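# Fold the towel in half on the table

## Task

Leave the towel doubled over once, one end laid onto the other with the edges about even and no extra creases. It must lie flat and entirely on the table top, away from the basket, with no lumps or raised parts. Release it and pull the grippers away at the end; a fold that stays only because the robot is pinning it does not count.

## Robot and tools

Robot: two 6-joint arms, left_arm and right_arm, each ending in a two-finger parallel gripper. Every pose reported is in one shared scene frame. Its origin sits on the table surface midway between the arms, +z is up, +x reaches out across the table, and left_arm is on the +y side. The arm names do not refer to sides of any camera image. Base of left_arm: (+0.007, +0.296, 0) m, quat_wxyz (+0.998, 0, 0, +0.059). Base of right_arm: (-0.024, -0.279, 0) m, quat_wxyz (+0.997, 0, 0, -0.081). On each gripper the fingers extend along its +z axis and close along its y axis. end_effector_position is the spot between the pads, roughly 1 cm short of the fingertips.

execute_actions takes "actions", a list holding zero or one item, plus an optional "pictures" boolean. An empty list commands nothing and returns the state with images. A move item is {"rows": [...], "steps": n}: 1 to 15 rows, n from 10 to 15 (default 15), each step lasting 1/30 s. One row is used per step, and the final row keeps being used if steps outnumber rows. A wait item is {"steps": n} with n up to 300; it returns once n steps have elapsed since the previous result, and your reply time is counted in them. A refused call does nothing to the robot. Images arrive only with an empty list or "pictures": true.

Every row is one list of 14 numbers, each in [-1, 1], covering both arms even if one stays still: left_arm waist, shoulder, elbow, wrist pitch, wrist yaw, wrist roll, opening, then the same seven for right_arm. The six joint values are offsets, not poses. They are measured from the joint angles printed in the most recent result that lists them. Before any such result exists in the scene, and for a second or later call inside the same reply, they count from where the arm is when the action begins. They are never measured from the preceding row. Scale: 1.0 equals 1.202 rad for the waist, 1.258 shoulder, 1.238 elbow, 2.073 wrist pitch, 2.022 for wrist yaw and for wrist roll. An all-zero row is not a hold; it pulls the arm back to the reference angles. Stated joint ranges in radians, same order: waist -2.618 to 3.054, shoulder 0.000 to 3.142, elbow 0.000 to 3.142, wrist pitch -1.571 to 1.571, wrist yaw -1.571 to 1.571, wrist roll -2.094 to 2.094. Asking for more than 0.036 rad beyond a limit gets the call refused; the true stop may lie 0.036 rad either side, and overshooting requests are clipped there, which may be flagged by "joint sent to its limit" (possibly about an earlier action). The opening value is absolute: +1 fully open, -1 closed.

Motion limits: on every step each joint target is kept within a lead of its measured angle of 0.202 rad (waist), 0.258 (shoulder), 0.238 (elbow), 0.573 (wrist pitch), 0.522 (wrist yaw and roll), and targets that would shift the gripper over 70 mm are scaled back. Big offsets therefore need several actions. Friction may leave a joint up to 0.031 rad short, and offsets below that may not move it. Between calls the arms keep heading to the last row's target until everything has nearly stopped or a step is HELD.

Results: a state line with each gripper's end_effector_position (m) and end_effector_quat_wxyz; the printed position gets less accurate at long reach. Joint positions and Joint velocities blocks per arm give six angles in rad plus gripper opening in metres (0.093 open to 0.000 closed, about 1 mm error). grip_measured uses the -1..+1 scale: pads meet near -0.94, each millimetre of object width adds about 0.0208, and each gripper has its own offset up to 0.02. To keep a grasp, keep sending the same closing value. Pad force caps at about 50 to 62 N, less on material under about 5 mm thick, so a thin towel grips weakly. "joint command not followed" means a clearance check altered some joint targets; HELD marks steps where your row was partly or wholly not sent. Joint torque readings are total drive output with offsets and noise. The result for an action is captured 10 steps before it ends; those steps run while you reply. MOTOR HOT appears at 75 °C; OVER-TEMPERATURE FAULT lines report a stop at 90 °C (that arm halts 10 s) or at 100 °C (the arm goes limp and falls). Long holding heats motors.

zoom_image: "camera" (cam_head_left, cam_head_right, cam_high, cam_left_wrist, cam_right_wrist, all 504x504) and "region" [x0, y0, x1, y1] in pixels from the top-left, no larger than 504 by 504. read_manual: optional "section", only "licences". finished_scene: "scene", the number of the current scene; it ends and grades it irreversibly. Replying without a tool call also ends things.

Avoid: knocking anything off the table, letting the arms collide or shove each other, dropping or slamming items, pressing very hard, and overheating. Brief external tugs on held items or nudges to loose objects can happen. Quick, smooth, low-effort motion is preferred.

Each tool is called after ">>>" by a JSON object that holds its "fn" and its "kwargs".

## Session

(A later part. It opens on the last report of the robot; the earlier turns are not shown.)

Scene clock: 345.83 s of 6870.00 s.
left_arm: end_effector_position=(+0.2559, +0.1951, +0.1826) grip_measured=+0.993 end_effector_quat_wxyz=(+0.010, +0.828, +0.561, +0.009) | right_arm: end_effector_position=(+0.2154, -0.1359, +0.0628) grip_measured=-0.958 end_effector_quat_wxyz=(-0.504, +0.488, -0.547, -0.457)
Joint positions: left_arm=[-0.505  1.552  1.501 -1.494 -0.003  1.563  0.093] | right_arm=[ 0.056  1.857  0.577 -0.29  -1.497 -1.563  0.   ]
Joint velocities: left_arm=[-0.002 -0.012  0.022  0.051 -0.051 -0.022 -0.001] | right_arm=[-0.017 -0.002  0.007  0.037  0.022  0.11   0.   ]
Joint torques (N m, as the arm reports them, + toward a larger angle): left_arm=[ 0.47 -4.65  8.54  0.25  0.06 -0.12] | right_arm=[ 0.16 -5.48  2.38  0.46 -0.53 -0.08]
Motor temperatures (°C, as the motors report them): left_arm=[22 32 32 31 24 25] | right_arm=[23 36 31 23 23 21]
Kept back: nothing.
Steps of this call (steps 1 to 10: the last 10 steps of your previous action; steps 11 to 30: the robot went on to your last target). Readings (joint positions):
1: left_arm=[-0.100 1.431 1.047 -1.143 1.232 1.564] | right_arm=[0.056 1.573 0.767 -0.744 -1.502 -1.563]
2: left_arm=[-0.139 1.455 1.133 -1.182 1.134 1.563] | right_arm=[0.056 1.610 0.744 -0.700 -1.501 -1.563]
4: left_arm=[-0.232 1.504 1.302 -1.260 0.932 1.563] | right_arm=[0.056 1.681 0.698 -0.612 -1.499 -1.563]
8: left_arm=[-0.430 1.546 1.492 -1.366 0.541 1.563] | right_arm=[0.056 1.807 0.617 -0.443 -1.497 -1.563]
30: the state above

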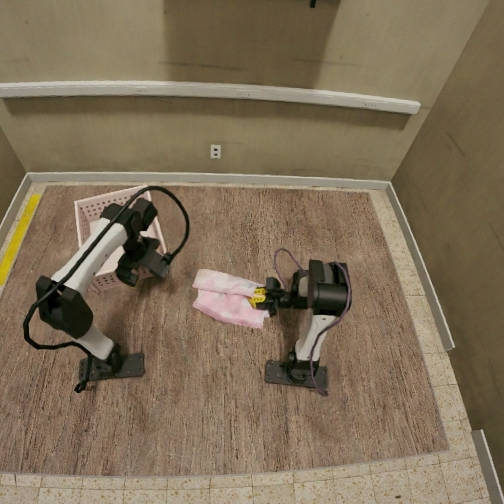

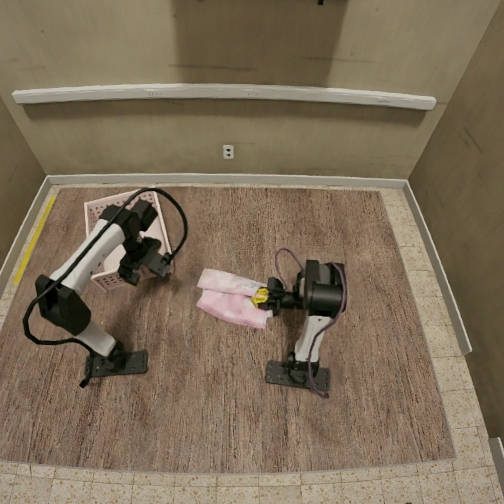

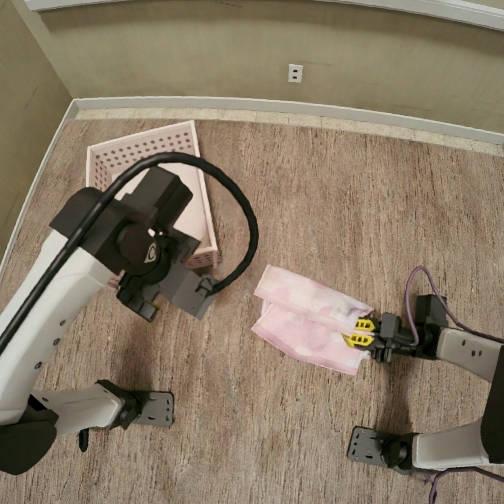

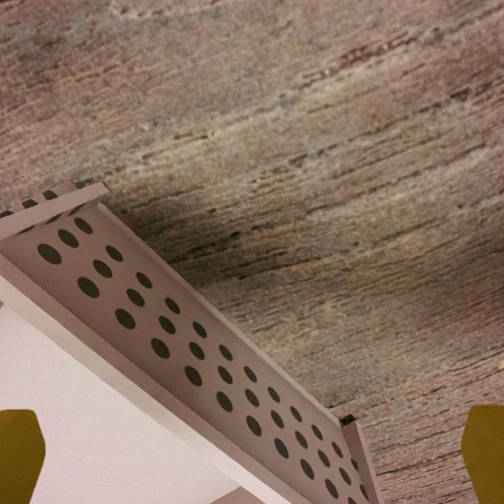

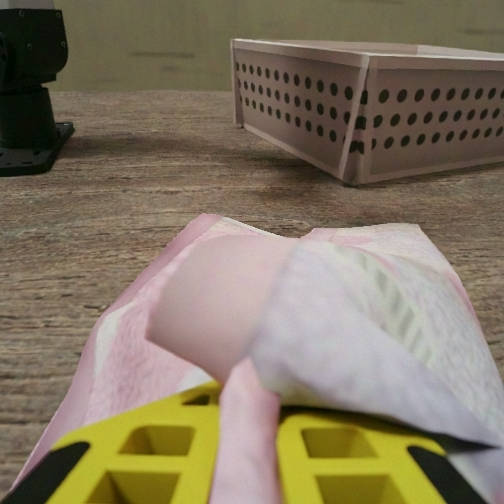

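>>> {"fn": "execute_actions", "kwargs": {"actions": [{"rows":[[0,0,0,0,0,0,1,0,-0.03,0.05,-0.05,0,0,-1],[0,0,0,0,0,0,1,0,-0.06,0.11,-0.11,0.02,0,-1],[0,0,0,0,0,0,1,0.02,-0.09,0.17,-0.17,0.05,0,-1],[0,0,0,0,0,0,1,0.04,-0.12,0.23,-0.23,0.09,0,-1],[0,0,0,0,0,0,1,0.06,-0.15,0.29,-0.29,0.13,0,-1],[0,0,0,0,0,0,1,0.09,-0.18,0.35,-0.34,0.18,0,-1],[0,0,0,0,0,0,1,0.12,-0.2,0.41,-0.39,0.24,0,-1],[0,0,0,0,0,0,1,0.15,-0.22,0.47,-0.43,0.3,0,-1],[0,0,0,0,0,0,1,0.18,-0.235,0.53,-0.47,0.36,0,-1],[0,0,0,0,0,0,1,0.21,-0.235,0.59,-0.5,0.42,0,-1],[0,0,0,0,0,0,1,0.24,-0.235,0.65,-0.53,0.49,0,-1],[0,0,0,0,0,0,1,0.27,-0.235,0.7,-0.56,0.56,0,-1],[0,0,0,0,0,0,1,0.3,-0.235,0.75,-0.59,0.63,0,-1],[0,0,0,0,0,0,1,0.33,-0.235,0.79,-0.61,0.69,0,-1],[0,0,0,0,0,0,1,0.35,-0.235,0.81,-0.615,0.745,0,-1]],"steps":15}]}}

>>> {"fn": "execute_actions", "kwargs": {"actions": [{"steps":25}]}}

>>> {"fn": "execute_actions", "kwargs": {"actions": [{"rows":[[0,0,0,0,0,0,1,0.04,0,0,0,0,-0.04,-1],[0,0,0,0,0,0,1,0.08,0,0,0,0,-0.08,-1],[0,0,0,0,0,0,1,0.12,0,0,0,0,-0.12,-1],[0,0,0,0,0,0,1,0.16,0,0,0,0,-0.17,-1],[0,0,0,0,0,0,1,0.2,0,0,0,0,-0.21,-1],[0,0,0,0,0,0,1,0.24,0,0,0,0,-0.25,-1]],"steps":15}]}}

>>> {"fn": "execute_actions", "kwargs": {"actions": [{"steps":30}], "pictures": true}}

Scene clock: 349.00 s of 6870.00 s.
left_arm: end_effector_position=(+0.2560, +0.1957, +0.1826) grip_measured=+0.993 end_effector_quat_wxyz=(+0.009, +0.828, +0.561, +0.010) | right_arm: end_effector_position=(+0.2437, -0.1348, +0.0925) grip_measured=-0.958 end_effector_quat_wxyz=(-0.467, +0.517, -0.569, -0.437)
Joint positions: left_arm=[-0.505  1.552  1.501 -1.495 -0.007  1.563  0.093] | right_arm=[ 0.082  1.776  0.77  -0.573 -1.388 -1.564  0.   ]
Joint velocities: left_arm=[-0.022 -0.007 -0.007  0.022 -0.007 -0.022 -0.001] | right_arm=[ 0.466 -0.955  2.112 -2.205  1.267  0.022  0.   ]
Joint torques (N m, as the arm reports them, + toward a larger angle): left_arm=[ 0.01 -5.92  6.97  0.36  0.14 -0.12] | right_arm=[  1.55 -10.01   7.34   0.44  -0.79  -0.07]
Motor temperatures (°C, as the motors report them): left_arm=[22 32 32 31 24 25] | right_arm=[23 36 31 23 23 21]
Steps of this call (steps 1 to 15: the robot went on to your last target; steps 16 to 90: nothing new was sent; steps 91 to 95: the first 5 steps of this action). Readings (joint positions):
91: left_arm=[-0.505 1.552 1.501 -1.495 -0.007 1.563] | right_arm=[0.056 1.856 0.583 -0.307 -1.495 -1.563]
92: left_arm=[-0.505 1.552 1.501 -1.495 -0.007 1.563] | right_arm=[0.056 1.848 0.604 -0.354 -1.485 -1.563]
94: left_arm=[-0.505 1.552 1.501 -1.495 -0.007 1.563] | right_arm=[0.067 1.808 0.699 -0.494 -1.431 -1.564]
95: the state above

Scene clock: 349.83 s of 6870.00 s.
left_arm: end_effector_position=(+0.2560, +0.1957, +0.1826) grip_measured=+0.993 end_effector_quat_wxyz=(+0.009, +0.828, +0.561, +0.010) | right_arm: end_effector_position=(+0.2298, -0.1933, +0.1946) grip_measured=-0.957 end_effector_quat_wxyz=(-0.012, +0.807, -0.590, -0.001)
Joint positions: left_arm=[-0.505  1.552  1.501 -1.495 -0.007  1.563  0.093] | right_arm=[ 0.48   1.563  1.561 -1.55  -0.016 -1.563  0.   ]
Joint velocities: left_arm=[-0.007  0.002 -0.002  0.007  0.022 -0.051  0.   ] | right_arm=[-0.002 -0.017 -0.012 -0.007  0.066 -0.037  0.   ]
Joint torques (N m, as the arm reports them, + toward a larger angle): left_arm=[ 0.05 -5.86  7.    0.37  0.16 -0.13] | right_arm=[-0.07 -5.57  7.29  0.26  0.07 -0.07]
Motor temperatures (°C, as the motors report them): left_arm=[22 32 32 31 24 25] | right_arm=[23 36 31 23 23 21]
Kept back: nothing.
Steps of this call (steps 1 to 10: the last 10 steps of your previous action; steps 11 to 25: the robot went on to your last target). Readings (joint positions):
1: left_arm=[-0.505 1.552 1.501 -1.495 -0.007 1.563] | right_arm=[0.103 1.740 0.848 -0.652 -1.335 -1.564]
2: left_arm=[-0.505 1.552 1.501 -1.495 -0.007 1.563] | right_arm=[0.130 1.701 0.931 -0.732 -1.270 -1.563]
4: left_arm=[-0.505 1.552 1.501 -1.495 -0.007 1.563] | right_arm=[0.199 1.632 1.097 -0.888 -1.112 -1.563]
8: left_arm=[-0.505 1.552 1.501 -1.495 -0.007 1.563] | right_arm=[0.355 1.571 1.398 -1.181 -0.730 -1.563]
25: the state above

Scene clock: 350.00 s of 6870.00 s.
left_arm: end_effector_position=(+0.2560, +0.1957, +0.1826) grip_measured=+0.993 end_effector_quat_wxyz=(+0.009, +0.828, +0.561, +0.010) | right_arm: end_effector_position=(+0.2154, -0.1590, +0.1946) grip_measured=-0.957 end_effector_quat_wxyz=(-0.009, +0.892, -0.452, +0.003)
Joint positions: left_arm=[-0.505  1.552  1.501 -1.495 -0.007  1.563  0.093] | right_arm=[ 0.625  1.563  1.561 -1.55  -0.006 -1.742  0.   ]
Joint velocities: left_arm=[ 0.012 -0.007 -0.017 -0.022 -0.095 -0.022 -0.   ] | right_arm=[ 1.424  0.007 -0.007  0.022 -0.051 -1.634  0.   ]
Joint torques (N m, as the arm reports them, + toward a larger angle): left_arm=[ 0.07 -5.93  7.    0.36  0.13 -0.12] | right_arm=[ 0.77 -5.44  5.83  0.34 -0.07 -0.13]
Motor temperatures (°C, as the motors report them): left_arm=[22 32 32 31 24 25] | right_arm=[23 36 31 23 23 21]
Steps of this call (steps 1 to 5: the first 5 steps of this action). Readings (joint positions):
1: left_arm=[-0.505 1.552 1.501 -1.495 -0.007 1.563] | right_arm=[0.484 1.563 1.561 -1.550 -0.013 -1.575]
2: left_arm=[-0.505 1.552 1.501 -1.495 -0.007 1.563] | right_arm=[0.502 1.563 1.561 -1.550 -0.010 -1.601]
4: left_arm=[-0.505 1.552 1.501 -1.495 -0.007 1.563] | right_arm=[0.575 1.563 1.561 -1.550 -0.007 -1.686]
5: the state above

Scene clock: 351.00 s of 6870.00 s.
left_arm: end_effector_position=(+0.2560, +0.1957, +0.1826) grip_measured=+0.993 end_effector_quat_wxyz=(+0.009, +0.828, +0.561, +0.010) | right_arm: end_effector_position=(+0.1935, -0.1229, +0.1946) grip_measured=-0.957 end_effector_quat_wxyz=(-0.014, +0.973, -0.232, -0.001)
Joint positions: left_arm=[-0.505  1.552  1.501 -1.495 -0.007  1.563  0.093] | right_arm=[ 0.774  1.563  1.561 -1.55  -0.02  -2.061  0.   ]
Joint velocities: left_arm=[-0.007 -0.012 -0.002 -0.037 -0.051 -0.051  0.001] | right_arm=[-0.012  0.007  0.002  0.022  0.022  0.022  0.   ]
Joint torques (N m, as the arm reports them, + toward a larger angle): left_arm=[ 0.05 -5.93  7.    0.37  0.11 -0.12] | right_arm=[-0.31 -5.44  5.79  0.31  0.05 -0.16]
Motor temperatures (°C, as the motors report them): left_arm=[22 32 32 31 24 25] | right_arm=[23 36 31 23 23 21]
Kept back: nothing.
Steps of this call (steps 1 to 10: the last 10 steps of your previous action; steps 11 to 30: the robot went on to your last target). Readings (joint positions):
1: left_arm=[-0.505 1.552 1.501 -1.495 -0.007 1.563] | right_arm=[0.677 1.563 1.561 -1.550 -0.007 -1.803]
2: left_arm=[-0.505 1.552 1.501 -1.495 -0.007 1.563] | right_arm=[0.723 1.563 1.561 -1.550 -0.010 -1.855]
4: left_arm=[-0.505 1.552 1.501 -1.495 -0.007 1.563] | right_arm=[0.771 1.563 1.561 -1.550 -0.019 -1.931]
8: left_arm=[-0.505 1.552 1.501 -1.495 -0.007 1.563] | right_arm=[0.774 1.563 1.561 -1.550 -0.020 -2.008]
30: the state above

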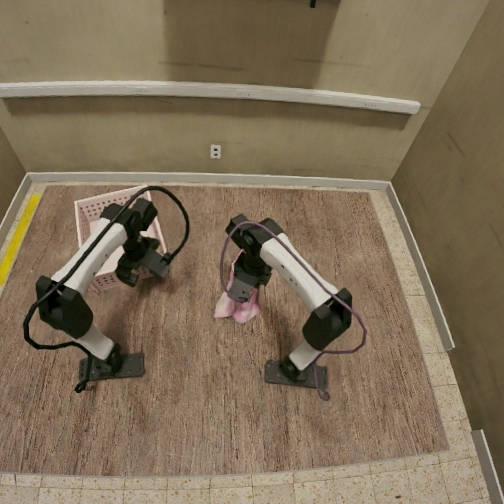

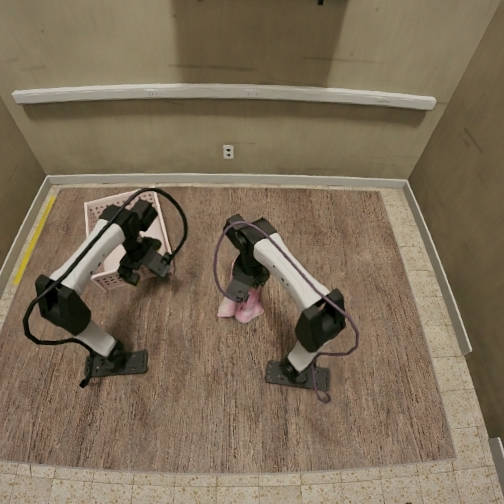

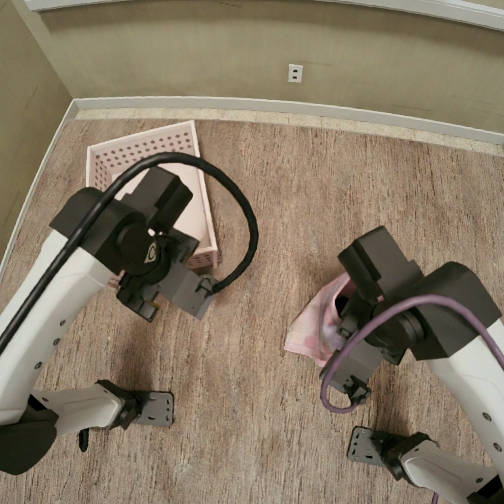

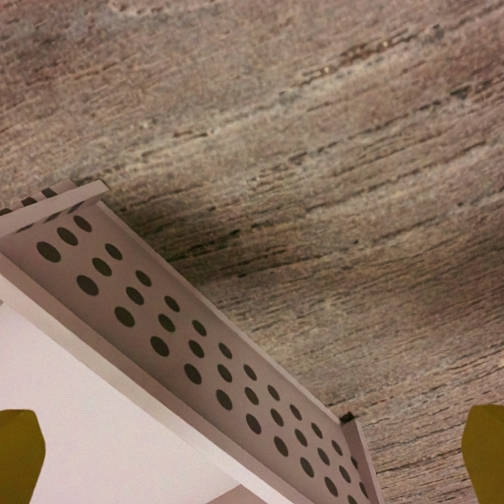

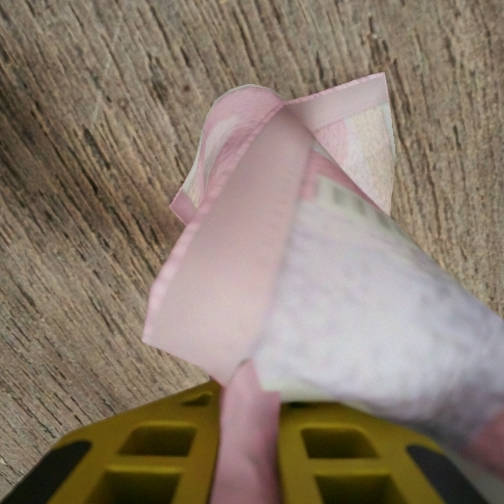

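>>> {"fn": "execute_actions", "kwargs": {"actions": [{"rows":[[0.01,0,0,0,0.12,0,1,0,0,0,0,0,0,-1],[0.02,0,0,0,0.22,0,1,0,0,0,0,0,0,-1],[0.04,0,-0.02,0.02,0.31,0,1,0,0,0,0,0,0,-1],[0.06,0,-0.05,0.05,0.4,0,1,0,0,0,0,0,0,-1],[0.08,0,-0.09,0.08,0.48,0,1,0,0,0,0,0,0,-1],[0.1,0,-0.14,0.12,0.56,0,1,0,0,0,0,0,0,-1],[0.12,0,-0.2,0.16,0.63,0,1,0,0,0,0,0,0,-1],[0.14,0,-0.26,0.2,0.7,0,1,0,0,0,0,0,0,-1],[0.156,0.01,-0.33,0.24,0.75,0,1,0,0,0,0,0,0,-1],[0.156,0.02,-0.4,0.28,0.77,0,1,0,0,0,0,0,0,-1],[0.156,0.04,-0.47,0.32,0.77,0,1,0,0,0,0,0,0,-1],[0.156,0.06,-0.54,0.36,0.77,0,1,0,0,0,0,0,0,-1],[0.156,0.08,-0.6,0.4,0.77,0,1,0,0,0,0,0,0,-1],[0.156,0.1,-0.65,0.44,0.77,0,1,0,0,0,0,0,0,-1],[0.156,0.12,-0.68,0.465,0.77,0,1,0,0,0,0,0,0,-1]],"steps":15}]}}

>>> {"fn": "execute_actions", "kwargs": {"actions": [{"steps":35}], "pictures": true}}

Scene clock: 352.63 s of 6870.00 s.
left_arm: end_effector_position=(+0.2422, +0.1435, +0.1895) grip_measured=+0.993 end_effector_quat_wxyz=(+0.130, +0.801, +0.565, -0.149) | right_arm: end_effector_position=(+0.1935, -0.1229, +0.1946) grip_measured=-0.957 end_effector_quat_wxyz=(-0.014, +0.973, -0.232, -0.001)
Joint positions: left_arm=[-0.459  1.55   1.474 -1.452  0.397  1.564  0.093] | right_arm=[ 0.774  1.563  1.561 -1.55  -0.02  -2.061  0.   ]
Joint velocities: left_arm=[ 0.54  -0.061 -0.73   0.769  2.908  0.037 -0.   ] | right_arm=[-0.002 -0.002 -0.017 -0.066 -0.022 -0.051  0.   ]
Joint torques (N m, as the arm reports them, + toward a larger angle): left_arm=[ 1.66 -5.44  3.65  0.32  0.15 -0.16] | right_arm=[ 0.16 -5.44  5.78  0.31  0.02 -0.07]
Motor temperatures (°C, as the motors report them): left_arm=[22 32 32 31 24 25] | right_arm=[23 36 31 23 23 21]
Steps of this call (steps 1 to 15: the robot went on to your last target; steps 16 to 44: nothing new was sent; steps 45 to 49: the first 5 steps of this action). Readings (joint positions):
45: left_arm=[-0.502 1.552 1.501 -1.495 0.027 1.563] | right_arm=[0.774 1.563 1.561 -1.550 -0.020 -2.061]
46: left_arm=[-0.498 1.552 1.501 -1.495 0.097 1.563] | right_arm=[0.774 1.563 1.561 -1.550 -0.020 -2.061]
48: left_arm=[-0.477 1.551 1.493 -1.478 0.295 1.564] | right_arm=[0.774 1.563 1.561 -1.550 -0.020 -2.061]
49: the state above

Scene clock: 353.80 s of 6870.00 s.
left_arm: end_effector_position=(+0.2069, +0.0831, +0.1289) grip_measured=+0.993 end_effector_quat_wxyz=(+0.460, +0.574, +0.434, -0.521) | right_arm: end_effector_position=(+0.1935, -0.1229, +0.1946) grip_measured=-0.957 end_effector_quat_wxyz=(-0.014, +0.973, -0.232, -0.001)
Joint positions: left_arm=[-0.321  1.663  0.695 -0.519  1.536  1.562  0.093] | right_arm=[ 0.774  1.563  1.561 -1.55  -0.02  -2.061  0.   ]
Joint velocities: left_arm=[ 0.007 -0.002  0.007  0.081  0.007  0.007  0.001] | right_arm=[ 0.007 -0.017  0.012 -0.066  0.11  -0.007  0.   ]
Joint torques (N m, as the arm reports them, + toward a larger angle): left_arm=[ 0.4  -2.63  2.73  0.29  0.85 -0.12] | right_arm=[ 0.16 -5.44  5.79  0.31  0.01 -0.07]
Motor temperatures (°C, as the motors report them): left_arm=[22 32 32 31 24 25] | right_arm=[23 36 31 23 22 21]
Kept back: nothing.
Steps of this call (steps 1 to 10: the last 10 steps of your previous action; steps 11 to 35: the robot went on to your last target). Readings (joint positions):
1: left_arm=[-0.437 1.548 1.438 -1.413 0.500 1.564] | right_arm=[0.774 1.563 1.561 -1.550 -0.020 -2.061]
2: left_arm=[-0.412 1.548 1.387 -1.364 0.602 1.564] | right_arm=[0.774 1.563 1.561 -1.550 -0.020 -2.061]
4: left_arm=[-0.362 1.548 1.248 -1.243 0.805 1.564] | right_arm=[0.774 1.563 1.561 -1.550 -0.020 -2.061]
8: left_arm=[-0.320 1.592 0.924 -0.965 1.191 1.563] | right_arm=[0.774 1.563 1.561 -1.550 -0.020 -2.061]
35: the state above

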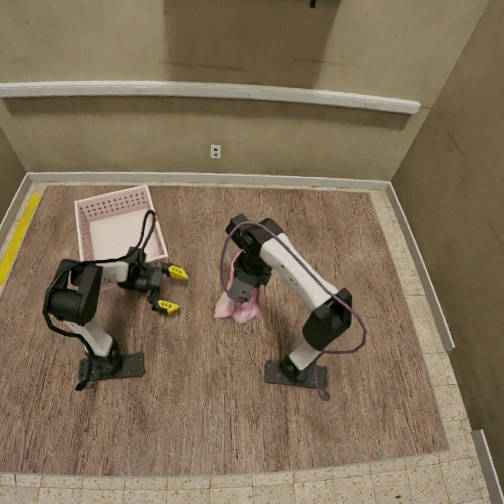

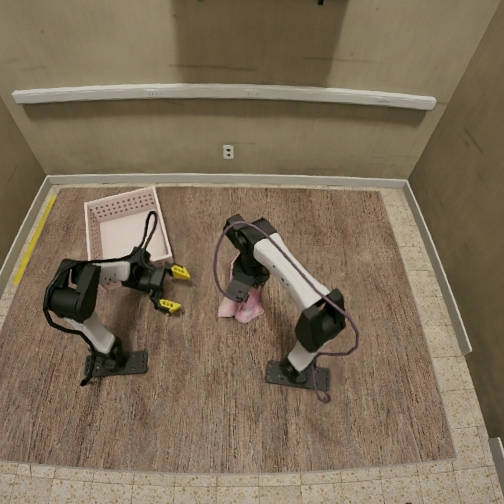

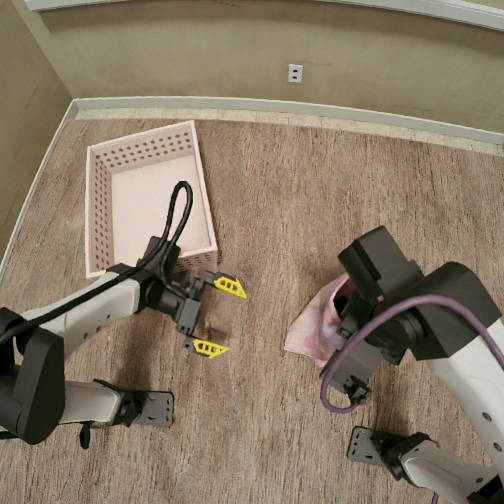

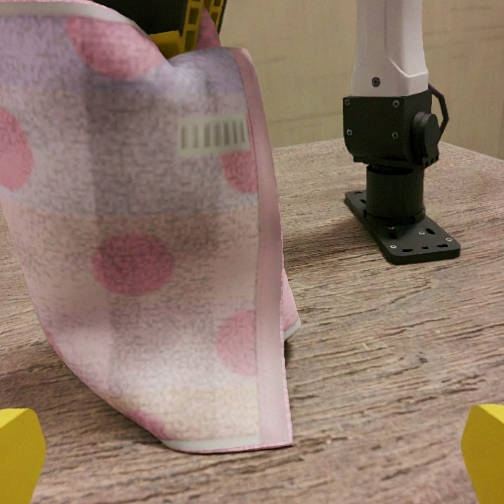

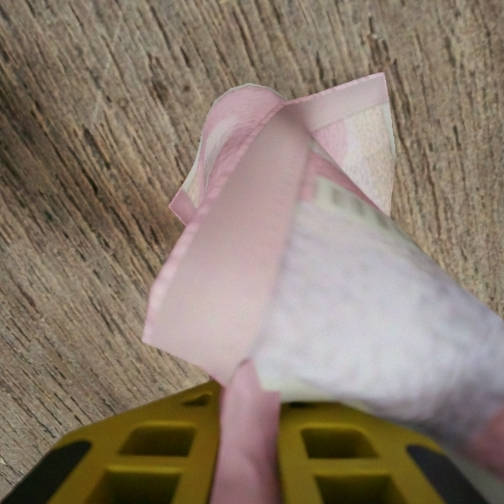

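>>> {"fn": "execute_actions", "kwargs": {"actions": [{"rows":[[0,-0.03,0.07,-0.04,-0.03,0,1,0,0,-0.015,0.01,0,0,-1],[0,-0.05,0.15,-0.08,-0.08,0,1,0,0,-0.03,0.02,0,0,-1],[-0.02,-0.06,0.23,-0.12,-0.15,-0.04,1,0,0,-0.045,0.03,0,0,-1],[-0.05,-0.06,0.31,-0.17,-0.23,-0.08,1,0,0,-0.06,0.04,0,0,-1],[-0.09,-0.06,0.39,-0.22,-0.31,-0.12,1,0,0,-0.075,0.05,0,0,-1],[-0.13,-0.05,0.47,-0.27,-0.39,-0.17,1,0,0,-0.09,0.06,0,0,-1],[-0.18,-0.04,0.54,-0.31,-0.47,-0.22,1,0,0,-0.105,0.07,0,0,-1],[-0.23,-0.02,0.6,-0.35,-0.54,-0.27,1,0,0,-0.12,0.08,0,0,-1],[-0.29,0,0.65,-0.38,-0.61,-0.32,1,0,0,-0.135,0.09,0,0,-1],[-0.35,0.02,0.68,-0.39,-0.67,-0.37,1,0,0,-0.15,0.1,0,0,-1],[-0.41,0.04,0.69,-0.39,-0.72,-0.41,1,0,0,-0.165,0.105,0,0,-1],[-0.47,0.06,0.69,-0.39,-0.76,-0.45,1,0,0,-0.175,0.105,0,0,-1],[-0.52,0.08,0.69,-0.39,-0.765,-0.45,1,0,0,-0.175,0.105,0,0,-1],[-0.56,0.1,0.69,-0.385,-0.765,-0.45,1,0,0,-0.175,0.105,0,0,-1],[-0.596,0.12,0.69,-0.38,-0.765,-0.45,1,0,0,-0.175,0.105,0,0,-1]],"steps":15}]}}

>>> {"fn": "execute_actions", "kwargs": {"actions": [{"steps":35}], "pictures": true}}

Scene clock: 361.00 s of 6870.00 s.
left_arm: end_effector_position=(+0.2465, +0.0726, +0.1488) grip_measured=+0.993 end_effector_quat_wxyz=(+0.403, +0.638, +0.483, -0.445) | right_arm: end_effector_position=(+0.1950, -0.1218, +0.1846) grip_measured=-0.957 end_effector_quat_wxyz=(-0.013, +0.973, -0.232, -0.002)
Joint positions: left_arm=[-0.353  1.638  0.954 -0.723  1.284  1.487  0.093] | right_arm=[ 0.774  1.563  1.52  -1.511 -0.02  -2.061  0.   ]
Joint velocities: left_arm=[-0.696 -0.261  2.396 -1.473 -2.601 -1.136  0.   ] | right_arm=[-0.007  0.007 -0.559  0.491 -0.095 -0.051  0.   ]
Joint torques (N m, as the arm reports them, + toward a larger angle): left_arm=[-3.19 -9.42  7.47  0.26  0.86 -0.08] | right_arm=[ 0.16 -5.45  4.24  0.37  0.02 -0.07]
Motor temperatures (°C, as the motors report them): left_arm=[22 31 31 31 24 25] | right_arm=[22 35 31 23 22 21]
Steps of this call (steps 1 to 15: the robot went on to your last target; steps 16 to 110: nothing new was sent; then 3.37 s passed at rest; steps 111 to 115: the first 5 steps of this action). Readings (joint positions):
111: left_arm=[-0.321 1.660 0.706 -0.534 1.525 1.563] | right_arm=[0.774 1.563 1.561 -1.549 -0.020 -2.061]
112: left_arm=[-0.321 1.657 0.738 -0.573 1.495 1.563] | right_arm=[0.774 1.563 1.558 -1.545 -0.020 -2.061]
114: left_arm=[-0.333 1.646 0.871 -0.670 1.372 1.524] | right_arm=[0.774 1.563 1.537 -1.525 -0.020 -2.061]
115: the state above

Scene clock: 362.17 s of 6870.00 s.
left_arm: end_effector_position=(+0.2315, -0.0005, +0.1866) grip_measured=+0.993 end_effector_quat_wxyz=(+0.162, +0.722, +0.635, -0.223) | right_arm: end_effector_position=(+0.2002, -0.1181, +0.1450) grip_measured=-0.957 end_effector_quat_wxyz=(-0.016, +0.973, -0.232, +0.000)
Joint positions: left_arm=[-0.826  1.686  1.544 -1.144  0.487  0.919  0.093] | right_arm=[ 0.774  1.563  1.362 -1.345 -0.02  -2.061  0.   ]
Joint velocities: left_arm=[-0.012  0.017 -0.007 -0.095 -0.081  0.007 -0.   ] | right_arm=[-0.002 -0.007 -0.032  0.022 -0.007 -0.037  0.   ]
Joint torques (N m, as the arm reports them, + toward a larger angle): left_arm=[ 0.03 -8.47  7.22  0.94  0.39 -0.06] | right_arm=[ 0.16 -5.65  4.7   0.47  0.01 -0.07]
Motor temperatures (°C, as the motors report them): left_arm=[22 31 31 31 24 25] | right_arm=[22 35 31 23 22 21]
Kept back: nothing.
Steps of this call (steps 1 to 10: the last 10 steps of your previous action; steps 11 to 15: the robot was to go on to your last target, HELD on every step; steps 16 to 35: nothing new was sent). Readings (joint positions):
1: left_arm=[-0.385 1.631 1.041 -0.784 1.184 1.438] | right_arm=[0.774 1.563 1.501 -1.497 -0.020 -2.061]
2: left_arm=[-0.427 1.629 1.129 -0.849 1.082 1.378] | right_arm=[0.774 1.563 1.481 -1.481 -0.020 -2.061]
4: left_arm=[-0.540 1.634 1.305 -0.984 0.878 1.234] | right_arm=[0.774 1.563 1.443 -1.448 -0.020 -2.061]
8: left_arm=[-0.827 1.676 1.539 -1.139 0.487 0.924] | right_arm=[0.774 1.563 1.376 -1.389 -0.020 -2.061]
9: left_arm=[-0.874 1.681 1.544 -1.141 0.476 0.914] | right_arm=[0.774 1.563 1.367 -1.382 -0.020 -2.061] HELD
10: left_arm=[-0.892 1.686 1.544 -1.144 0.486 0.917] | right_arm=[0.774 1.563 1.363 -1.377 -0.020 -2.061] HELD
11: left_arm=[-0.887 1.686 1.544 -1.144 0.489 0.918] | right_arm=[0.774 1.563 1.362 -1.372 -0.020 -2.061] HELD
12: left_arm=[-0.873 1.686 1.544 -1.144 0.489 0.918] | right_arm=[0.774 1.563 1.362 -1.366 -0.020 -2.061] HELD
13: left_arm=[-0.856 1.686 1.544 -1.144 0.489 0.919] | right_arm=[0.774 1.563 1.362 -1.362 -0.020 -2.061] HELD
14: left_arm=[-0.842 1.686 1.544 -1.144 0.488 0.919] | right_arm=[0.774 1.563 1.362 -1.358 -0.020 -2.061] HELD
15: left_arm=[-0.832 1.686 1.544 -1.144 0.487 0.919] | right_arm=[0.774 1.563 1.362 -1.355 -0.020 -2.061] HELD
35: the state above
A step was HELD (marked above), so your last target was given up. An arm can still carry out its HELD step.
joint command not followed: on one or more control steps a check withheld the commanded joint targets of the left arm, and it was not sent them on those steps.
cause: the commanded joint targets would bring a part of the robot too close to another arm (this arm's wrist (the part past joint 4) and the other arm's wrist (the part past joint 4)); next, command targets that bring no part of the robot closer to that arm.

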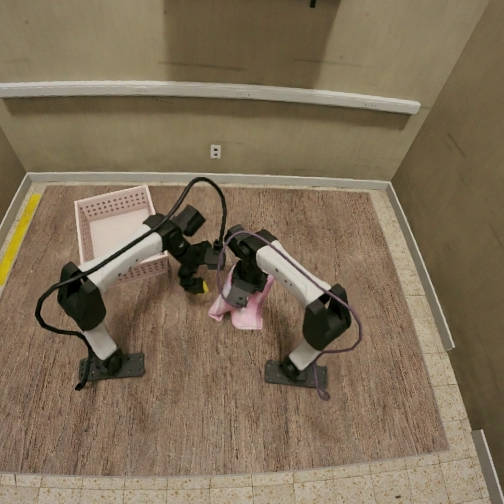

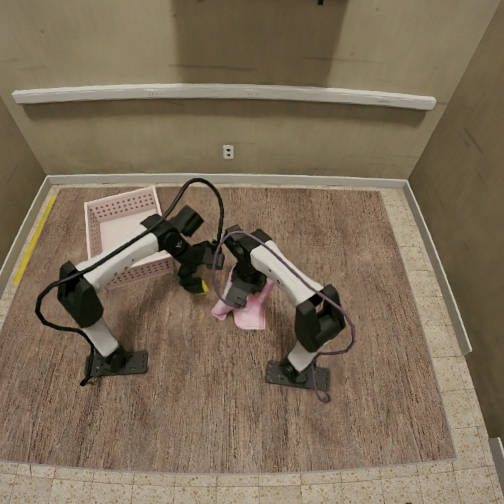

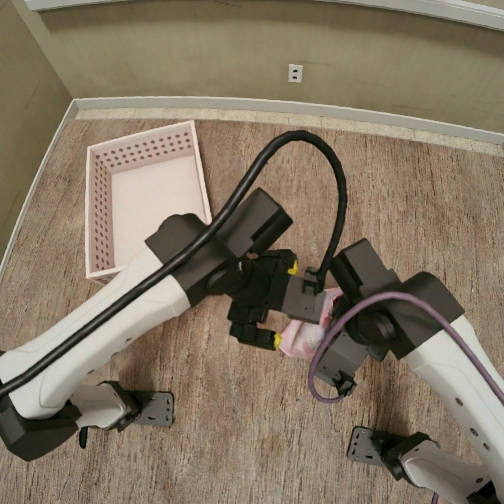

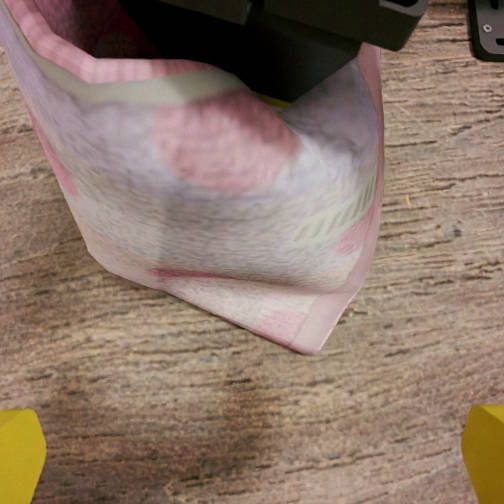

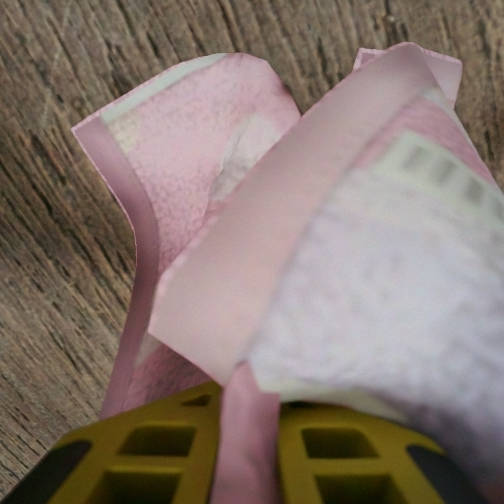

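>>> {"fn": "execute_actions", "kwargs": {"actions": [{"rows":[[0.03,0,0,-0.03,-0.06,0,1,-0.03,0,-0.01,0.01,0,0,-1],[0.03,0,0,-0.06,-0.12,-0.03,1,-0.06,0,-0.03,0.02,0,0,-1],[0.03,0,0,-0.09,-0.18,-0.06,1,-0.09,0,-0.05,0.03,0,0,-1],[0.03,0,0,-0.12,-0.245,-0.08,1,-0.12,0,-0.07,0.04,0,0,-1],[0.03,0,0,-0.14,-0.245,-0.08,1,-0.15,0,-0.09,0.05,0,0,-1],[0.03,0,0,-0.14,-0.245,-0.08,1,-0.18,0,-0.11,0.06,0,0,-1],[0.03,0,0,-0.14,-0.245,-0.08,1,-0.21,0,-0.13,0.07,0,0,-1],[0.03,0,0,-0.14,-0.245,-0.08,1,-0.24,0,-0.15,0.08,0,0,-1],[0.03,0,0,-0.14,-0.245,-0.08,1,-0.27,0,-0.17,0.09,0,0,-1],[0.03,0,0,-0.14,-0.245,-0.08,1,-0.3,0,-0.18,0.095,0,0,-1]],"steps":15}]}}

>>> {"fn": "execute_actions", "kwargs": {"actions": [{"steps":30}], "pictures": true}}

Scene clock: 363.17 s of 6870.00 s.
left_arm: end_effector_position=(+0.2355, +0.0095, +0.1810) grip_measured=+0.993 end_effector_quat_wxyz=(+0.148, +0.719, +0.650, -0.197) | right_arm: end_effector_position=(+0.2154, -0.1421, +0.1332) grip_measured=-0.957 end_effector_quat_wxyz=(-0.017, +0.959, -0.283, -0.001)
Joint positions: left_arm=[-0.823  1.686  1.544 -1.167  0.428  0.908  0.093] | right_arm=[ 0.668  1.563  1.315 -1.3   -0.025 -2.061  0.   ]
Joint velocities: left_arm=[ 0.066  0.002 -0.007 -0.315 -0.579 -0.242 -0.001] | right_arm=[-1.077 -0.012 -0.662  0.388 -0.037 -0.022  0.   ]
Joint torques (N m, as the arm reports them, + toward a larger angle): left_arm=[ 1.17 -8.28  7.39  0.73  0.27 -0.15] | right_arm=[-0.56 -5.69  4.11  0.19  0.07 -0.07]
Motor temperatures (°C, as the motors report them): left_arm=[22 31 31 31 24 25] | right_arm=[22 35 31 23 22 21]
Steps of this call (steps 1 to 25: nothing new was sent; steps 26 to 30: the first 5 steps of this action). Readings (joint positions):
26: left_arm=[-0.826 1.686 1.544 -1.144 0.484 0.919] | right_arm=[0.771 1.563 1.362 -1.345 -0.021 -2.061]
27: left_arm=[-0.826 1.686 1.544 -1.146 0.476 0.919] | right_arm=[0.759 1.563 1.359 -1.340 -0.022 -2.061]
29: left_arm=[-0.825 1.686 1.544 -1.158 0.448 0.913] | right_arm=[0.705 1.563 1.336 -1.316 -0.025 -2.061]
30: the state above

Scene clock: 364.17 s of 6870.00 s.
left_arm: end_effector_position=(+0.2418, +0.1052, +0.1580) grip_measured=+0.993 end_effector_quat_wxyz=(+0.003, +0.661, +0.751, -0.001) | right_arm: end_effector_position=(+0.2336, -0.2104, +0.0926) grip_measured=-0.957 end_effector_quat_wxyz=(-0.007, +0.915, -0.404, -0.006)
Joint positions: left_arm=[-0.798  1.686  1.544 -1.422  0.003  0.763  0.093] | right_arm=[ 0.412  1.563  1.154 -1.163 -0.019 -2.061  0.   ]
Joint velocities: left_arm=[-0.017 -0.022  0.017 -0.051 -0.007 -0.022 -0.001] | right_arm=[-0.027 -0.002  0.007  0.095  0.066  0.007  0.   ]
Joint torques (N m, as the arm reports them, + toward a larger angle): left_arm=[ 0.77 -7.37  7.13  0.26  0.01 -0.17] | right_arm=[ 0.25 -5.58  4.81  0.42  0.01 -0.07]
Motor temperatures (°C, as the motors report them): left_arm=[22 31 31 31 24 25] | right_arm=[22 35 31 23 22 21]
Kept back: nothing.
Steps of this call (steps 1 to 10: the last 10 steps of your previous action; steps 11 to 30: the robot went on to your last target). Readings (joint positions):
1: left_arm=[-0.821 1.686 1.544 -1.178 0.407 0.902] | right_arm=[0.629 1.563 1.291 -1.284 -0.026 -2.061]
2: left_arm=[-0.818 1.686 1.544 -1.190 0.384 0.895] | right_arm=[0.590 1.563 1.265 -1.267 -0.025 -2.061]
4: left_arm=[-0.814 1.686 1.544 -1.219 0.333 0.878] | right_arm=[0.513 1.563 1.212 -1.234 -0.024 -2.061]
8: left_arm=[-0.808 1.686 1.544 -1.286 0.223 0.841] | right_arm=[0.415 1.563 1.154 -1.197 -0.020 -2.061]
30: the state above

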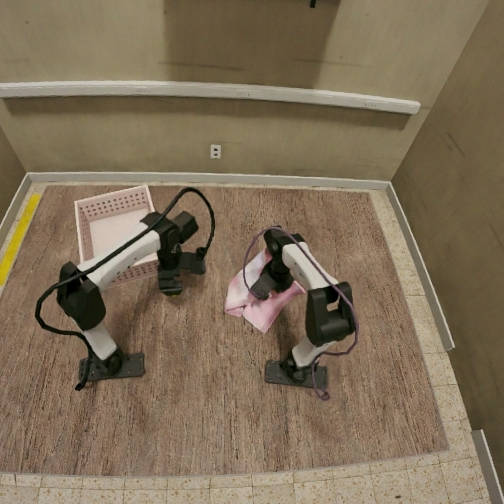

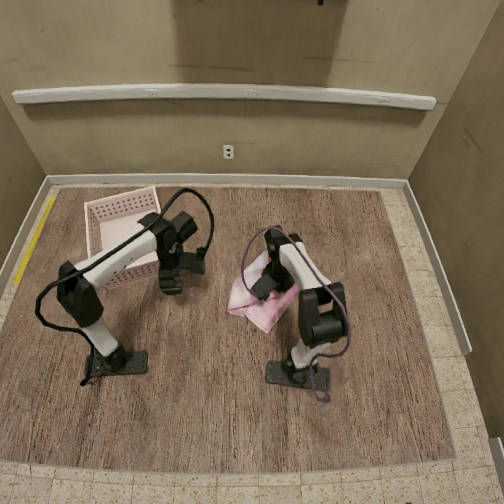

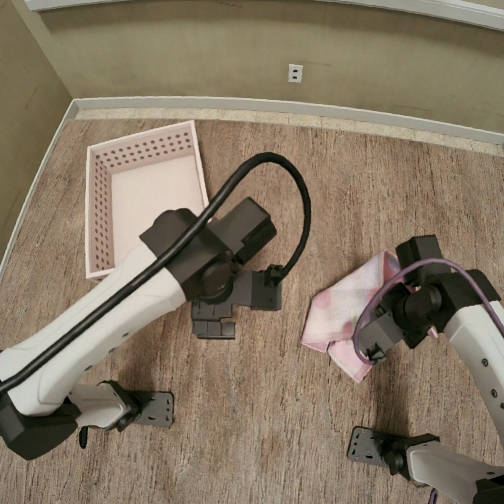

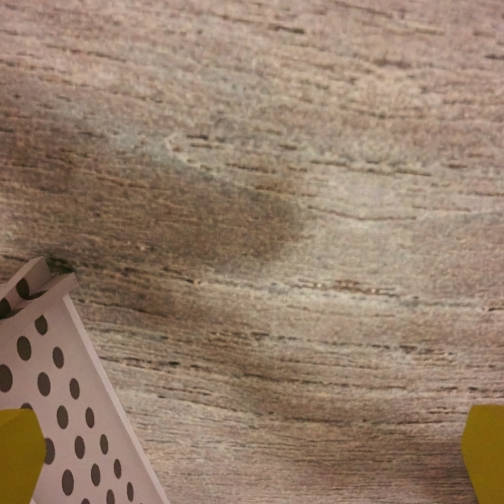

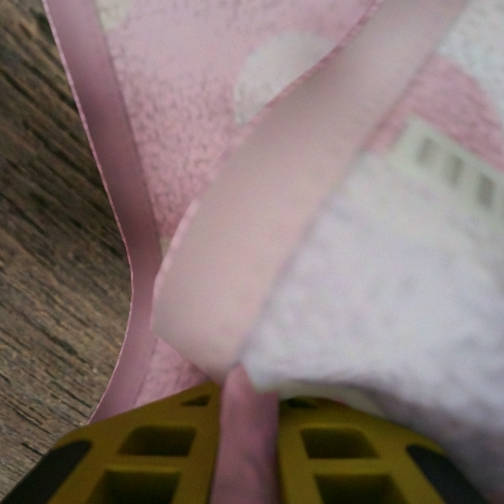

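>>> {"fn": "zoom_image", "kwargs": {"camera": "cam_high", "region": [280, 240, 440, 400]}}

>>> {"fn": "zoom_image", "kwargs": {"camera": "cam_head_left", "region": [210, 240, 320, 350]}}

Region (280, 240, 440, 400) of cam_high's 504x504 image, scaled by 3.150, with more detail than that image has.

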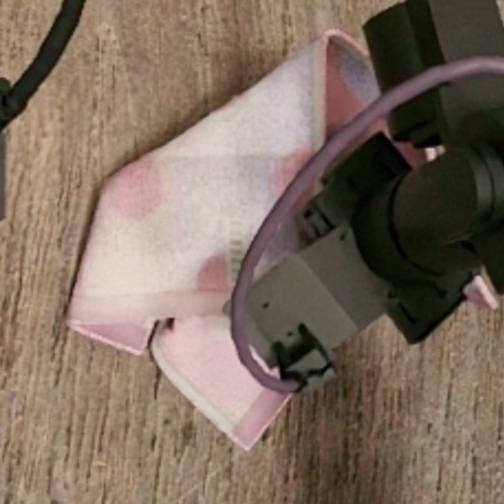

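Region (210, 240, 320, 350) of cam_head_left's 504x504 image, scaled by 4.582, with more detail than that image has.

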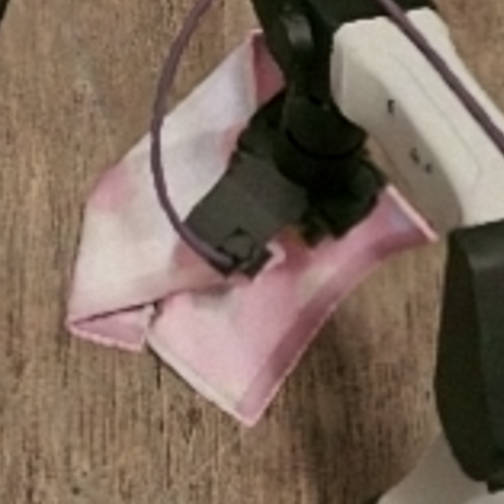

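>>> {"fn": "execute_actions", "kwargs": {"actions": [{"rows":[[0,0,0,0,0,0,0.3,0,0,0.04,-0.02,0,0,-1],[0,0,0,0,0,0,-0.4,0,0,0.08,-0.045,0,0,-1],[0,0,0,0,0,0,-1,0,0,0.12,-0.07,0,0,-1],[0,0,0,0,0,0,-1,0,0,0.16,-0.095,0,0,-1],[0,0,0,0,0,0,-1,0,0,0.2,-0.12,0,0,-1],[0,0,0,0,0,0,-1,0,0,0.24,-0.145,0,0,-1],[0,0,0,0,0,0,-1,0,0,0.28,-0.17,0,0,-1],[0,0,0,0,0,0,-1,0,0,0.32,-0.19,0,0,-1],[0,0,0,0,0,0,-1,0,0,0.345,-0.195,0,0,-1]],"steps":15}]}}

>>> {"fn": "execute_actions", "kwargs": {"actions": [{"steps":30}], "pictures": true}}

Scene clock: 365.53 s of 6870.00 s.
left_arm: end_effector_position=(+0.2418, +0.1055, +0.1580) grip_measured=-0.335 end_effector_quat_wxyz=(+0.003, +0.660, +0.751, -0.001) | right_arm: end_effector_position=(+0.2407, -0.2085, +0.1240) grip_measured=-0.957 end_effector_quat_wxyz=(-0.011, +0.915, -0.403, -0.002)
Joint positions: left_arm=[-0.798  1.686  1.544 -1.423  0.002  0.762  0.029] | right_arm=[ 0.412  1.567  1.283 -1.276 -0.019 -2.061  0.   ]
Joint velocities: left_arm=[-0.007 -0.002  0.022  0.037 -0.037 -0.037 -0.422] | right_arm=[ 0.017 -0.012  1.375 -0.93  -0.037  0.007  0.   ]
Joint torques (N m, as the arm reports them, + toward a larger angle): left_arm=[ 0.04 -7.37  7.11  0.37  0.12 -0.11] | right_arm=[ 0.17 -6.01  8.4   0.33  0.01 -0.07]
Motor temperatures (°C, as the motors report them): left_arm=[22 32 31 31 24 25] | right_arm=[22 35 31 23 22 21]
Steps of this call (steps 1 to 15: the robot went on to your last target; steps 16 to 36: nothing new was sent; steps 37 to 41: the first 5 steps of this action). Readings (joint positions):
37: left_arm=[-0.798 1.686 1.544 -1.423 0.002 0.762] | right_arm=[0.412 1.563 1.157 -1.168 -0.019 -2.061]
38: left_arm=[-0.798 1.686 1.544 -1.423 0.002 0.762] | right_arm=[0.412 1.564 1.171 -1.185 -0.019 -2.061]
40: left_arm=[-0.798 1.686 1.544 -1.423 0.002 0.762] | right_arm=[0.412 1.567 1.236 -1.244 -0.019 -2.061]
41: the state above

Scene clock: 366.53 s of 6870.00 s.
left_arm: end_effector_position=(+0.2418, +0.1055, +0.1580) grip_measured=-0.998 end_effector_quat_wxyz=(+0.003, +0.660, +0.751, -0.001) | right_arm: end_effector_position=(+0.2340, -0.2102, +0.1952) grip_measured=-0.957 end_effector_quat_wxyz=(-0.012, +0.915, -0.403, +0.000)
Joint positions: left_arm=[-0.798  1.686  1.544 -1.423  0.002  0.762  0.   ] | right_arm=[ 0.412  1.563  1.564 -1.556 -0.019 -2.061  0.   ]
Joint velocities: left_arm=[-0.002 -0.007  0.002 -0.007  0.007 -0.022  0.   ] | right_arm=[-0.002  0.002 -0.002 -0.037 -0.007 -0.095  0.   ]
Joint torques (N m, as the arm reports them, + toward a larger angle): left_arm=[ 0.05 -7.33  7.12  0.39  0.12 -0.12] | right_arm=[ 0.16 -5.47  7.04  0.19  0.02 -0.07]
Motor temperatures (°C, as the motors report them): left_arm=[22 32 31 31 24 25] | right_arm=[22 35 31 23 22 21]
Kept back: nothing.
Steps of this call (steps 1 to 10: the last 10 steps of your previous action; steps 11 to 30: the robot went on to your last target). Readings (joint positions):
1: left_arm=[-0.798 1.686 1.544 -1.423 0.002 0.762] | right_arm=[0.412 1.567 1.335 -1.310 -0.019 -2.061]
2: left_arm=[-0.798 1.686 1.544 -1.423 0.002 0.762] | right_arm=[0.412 1.567 1.389 -1.344 -0.019 -2.061]
4: left_arm=[-0.798 1.686 1.544 -1.423 0.002 0.762] | right_arm=[0.412 1.567 1.492 -1.411 -0.019 -2.061]
8: left_arm=[-0.798 1.686 1.544 -1.423 0.002 0.762] | right_arm=[0.412 1.563 1.564 -1.484 -0.019 -2.061]
30: the state above

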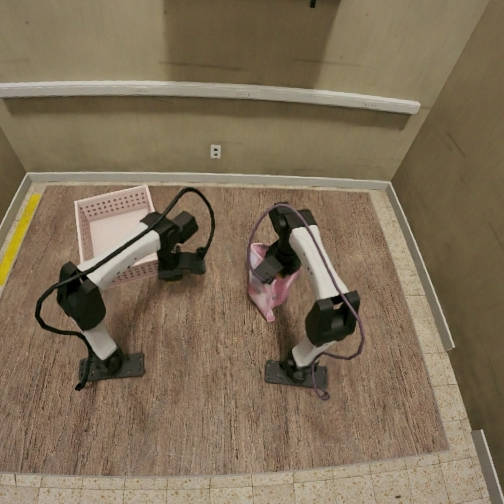

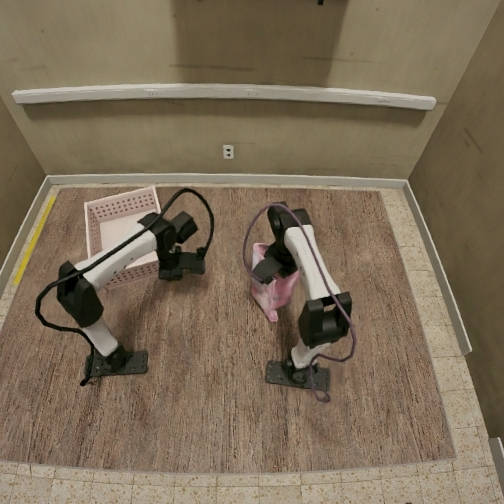

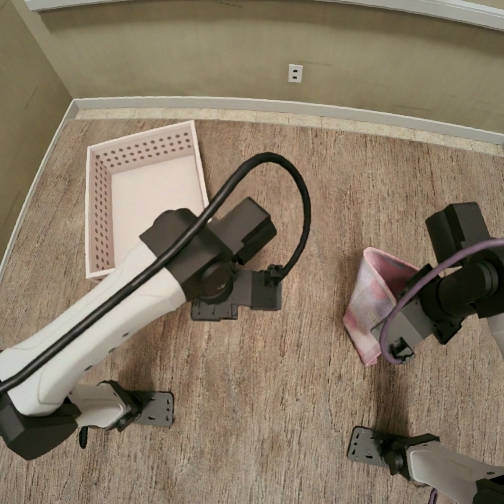

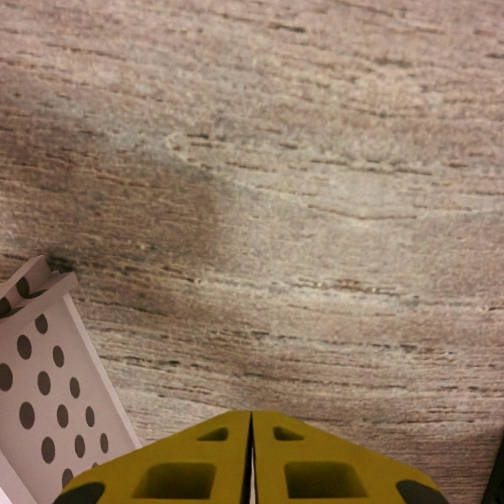

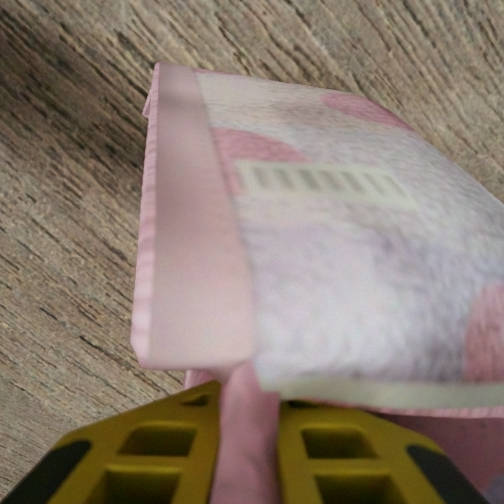

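>>> {"fn": "execute_actions", "kwargs": {"actions": [{"rows":[[0,0,0,0,0,0,-1,-0.02,-0.01,0,0,-0.1,0.03,-1],[0,0,0,0,0,0,-1,-0.04,-0.02,0,0,-0.19,0.06,-1],[0,0,0,0,0,0,-1,-0.06,-0.035,0,0,-0.27,0.09,-1],[0,0,0,0,0,0,-1,-0.08,-0.05,-0.02,0,-0.35,0.12,-1],[0,0,0,0,0,0,-1,-0.1,-0.065,-0.05,0.01,-0.43,0.15,-1],[0,0,0,0,0,0,-1,-0.12,-0.08,-0.08,0.02,-0.5,0.18,-1],[0,0,0,0,0,0,-1,-0.14,-0.095,-0.11,0.03,-0.57,0.21,-1],[0,0,0,0,0,0,-1,-0.16,-0.11,-0.14,0.04,-0.63,0.24,-1],[0,0,0,0,0,0,-1,-0.18,-0.125,-0.18,0.05,-0.69,0.25,-1],[0,0,0,0,0,0,-1,-0.2,-0.14,-0.22,0.065,-0.74,0.25,-1],[0,0,0,0,0,0,-1,-0.208,-0.15,-0.26,0.08,-0.765,0.25,-1],[0,0,0,0,0,0,-1,-0.208,-0.16,-0.3,0.09,-0.765,0.25,-1],[0,0,0,0,0,0,-1,-0.208,-0.16,-0.34,0.105,-0.765,0.25,-1]],"steps":15}]}}

>>> {"fn": "execute_actions", "kwargs": {"actions": [{"steps":25}]}}

Scene clock: 371.63 s of 6870.00 s.
left_arm: end_effector_position=(+0.2418, +0.1055, +0.1580) grip_measured=-0.998 end_effector_quat_wxyz=(+0.003, +0.660, +0.751, -0.001) | right_arm: end_effector_position=(+0.2253, -0.1713, +0.2090) grip_measured=-0.957 end_effector_quat_wxyz=(-0.155, +0.855, -0.482, -0.109)
Joint positions: left_arm=[-0.798  1.686  1.544 -1.423  0.002  0.762  0.   ] | right_arm=[ 0.34   1.542  1.55  -1.548 -0.38  -1.933  0.   ]
Joint velocities: left_arm=[-0.012 -0.027  0.007 -0.051  0.066 -0.007  0.   ] | right_arm=[-0.662 -0.457 -0.462  0.256 -2.747  1.15   0.   ]
Joint torques (N m, as the arm reports them, + toward a larger angle): left_arm=[ 0.08 -7.32  7.1   0.37  0.11 -0.11] | right_arm=[-0.35 -7.85  4.32  0.1  -0.22 -0.05]
Motor temperatures (°C, as the motors report them): left_arm=[22 32 31 31 24 25] | right_arm=[22 35 31 23 22 21]
Steps of this call (steps 1 to 15: the robot went on to your last target; steps 16 to 110: nothing new was sent; then 1.27 s passed at rest; steps 111 to 115: the first 5 steps of this action). Readings (joint positions):
111: left_arm=[-0.798 1.686 1.544 -1.423 0.002 0.762] | right_arm=[0.409 1.563 1.564 -1.556 -0.047 -2.053]
112: left_arm=[-0.798 1.686 1.544 -1.423 0.002 0.762] | right_arm=[0.399 1.563 1.564 -1.556 -0.107 -2.034]
114: left_arm=[-0.798 1.686 1.544 -1.423 0.002 0.762] | right_arm=[0.363 1.555 1.561 -1.554 -0.283 -1.973]
115: the state above

Scene clock: 372.47 s of 6870.00 s.
left_arm: end_effector_position=(+0.2418, +0.1055, +0.1580) grip_measured=-0.998 end_effector_quat_wxyz=(+0.003, +0.660, +0.751, -0.001) | right_arm: end_effector_position=(+0.1962, -0.1094, +0.2951) grip_measured=-0.957 end_effector_quat_wxyz=(-0.484, +0.509, -0.513, -0.494)
Joint positions: left_arm=[-0.798  1.686  1.544 -1.423  0.002  0.762  0.   ] | right_arm=[ 0.17   1.378  1.154 -1.354 -1.526 -1.564  0.   ]
Joint velocities: left_arm=[ 0.022 -0.017 -0.002 -0.007 -0.022 -0.037  0.   ] | right_arm=[-0.017 -0.007 -0.007  0.037 -0.095 -0.037  0.   ]
Joint torques (N m, as the arm reports them, + toward a larger angle): left_arm=[ 0.05 -7.37  7.12  0.37  0.1  -0.1 ] | right_arm=[-0.43 -5.29  5.18  0.44 -0.75 -0.01]
Motor temperatures (°C, as the motors report them): left_arm=[22 32 31 31 24 25] | right_arm=[22 35 31 23 22 21]
Kept back: nothing.
Steps of this call (steps 1 to 10: the last 10 steps of your previous action; steps 11 to 25: the robot went on to your last target). Readings (joint positions):
1: left_arm=[-0.798 1.686 1.544 -1.423 0.002 0.762] | right_arm=[0.315 1.523 1.528 -1.539 -0.478 -1.889]
2: left_arm=[-0.798 1.686 1.544 -1.423 0.002 0.762] | right_arm=[0.290 1.500 1.499 -1.531 -0.576 -1.841]
4: left_arm=[-0.798 1.686 1.544 -1.423 0.002 0.762] | right_arm=[0.241 1.453 1.429 -1.511 -0.773 -1.746]
8: left_arm=[-0.798 1.686 1.544 -1.423 0.002 0.762] | right_arm=[0.173 1.383 1.244 -1.442 -1.159 -1.638]
25: the state above


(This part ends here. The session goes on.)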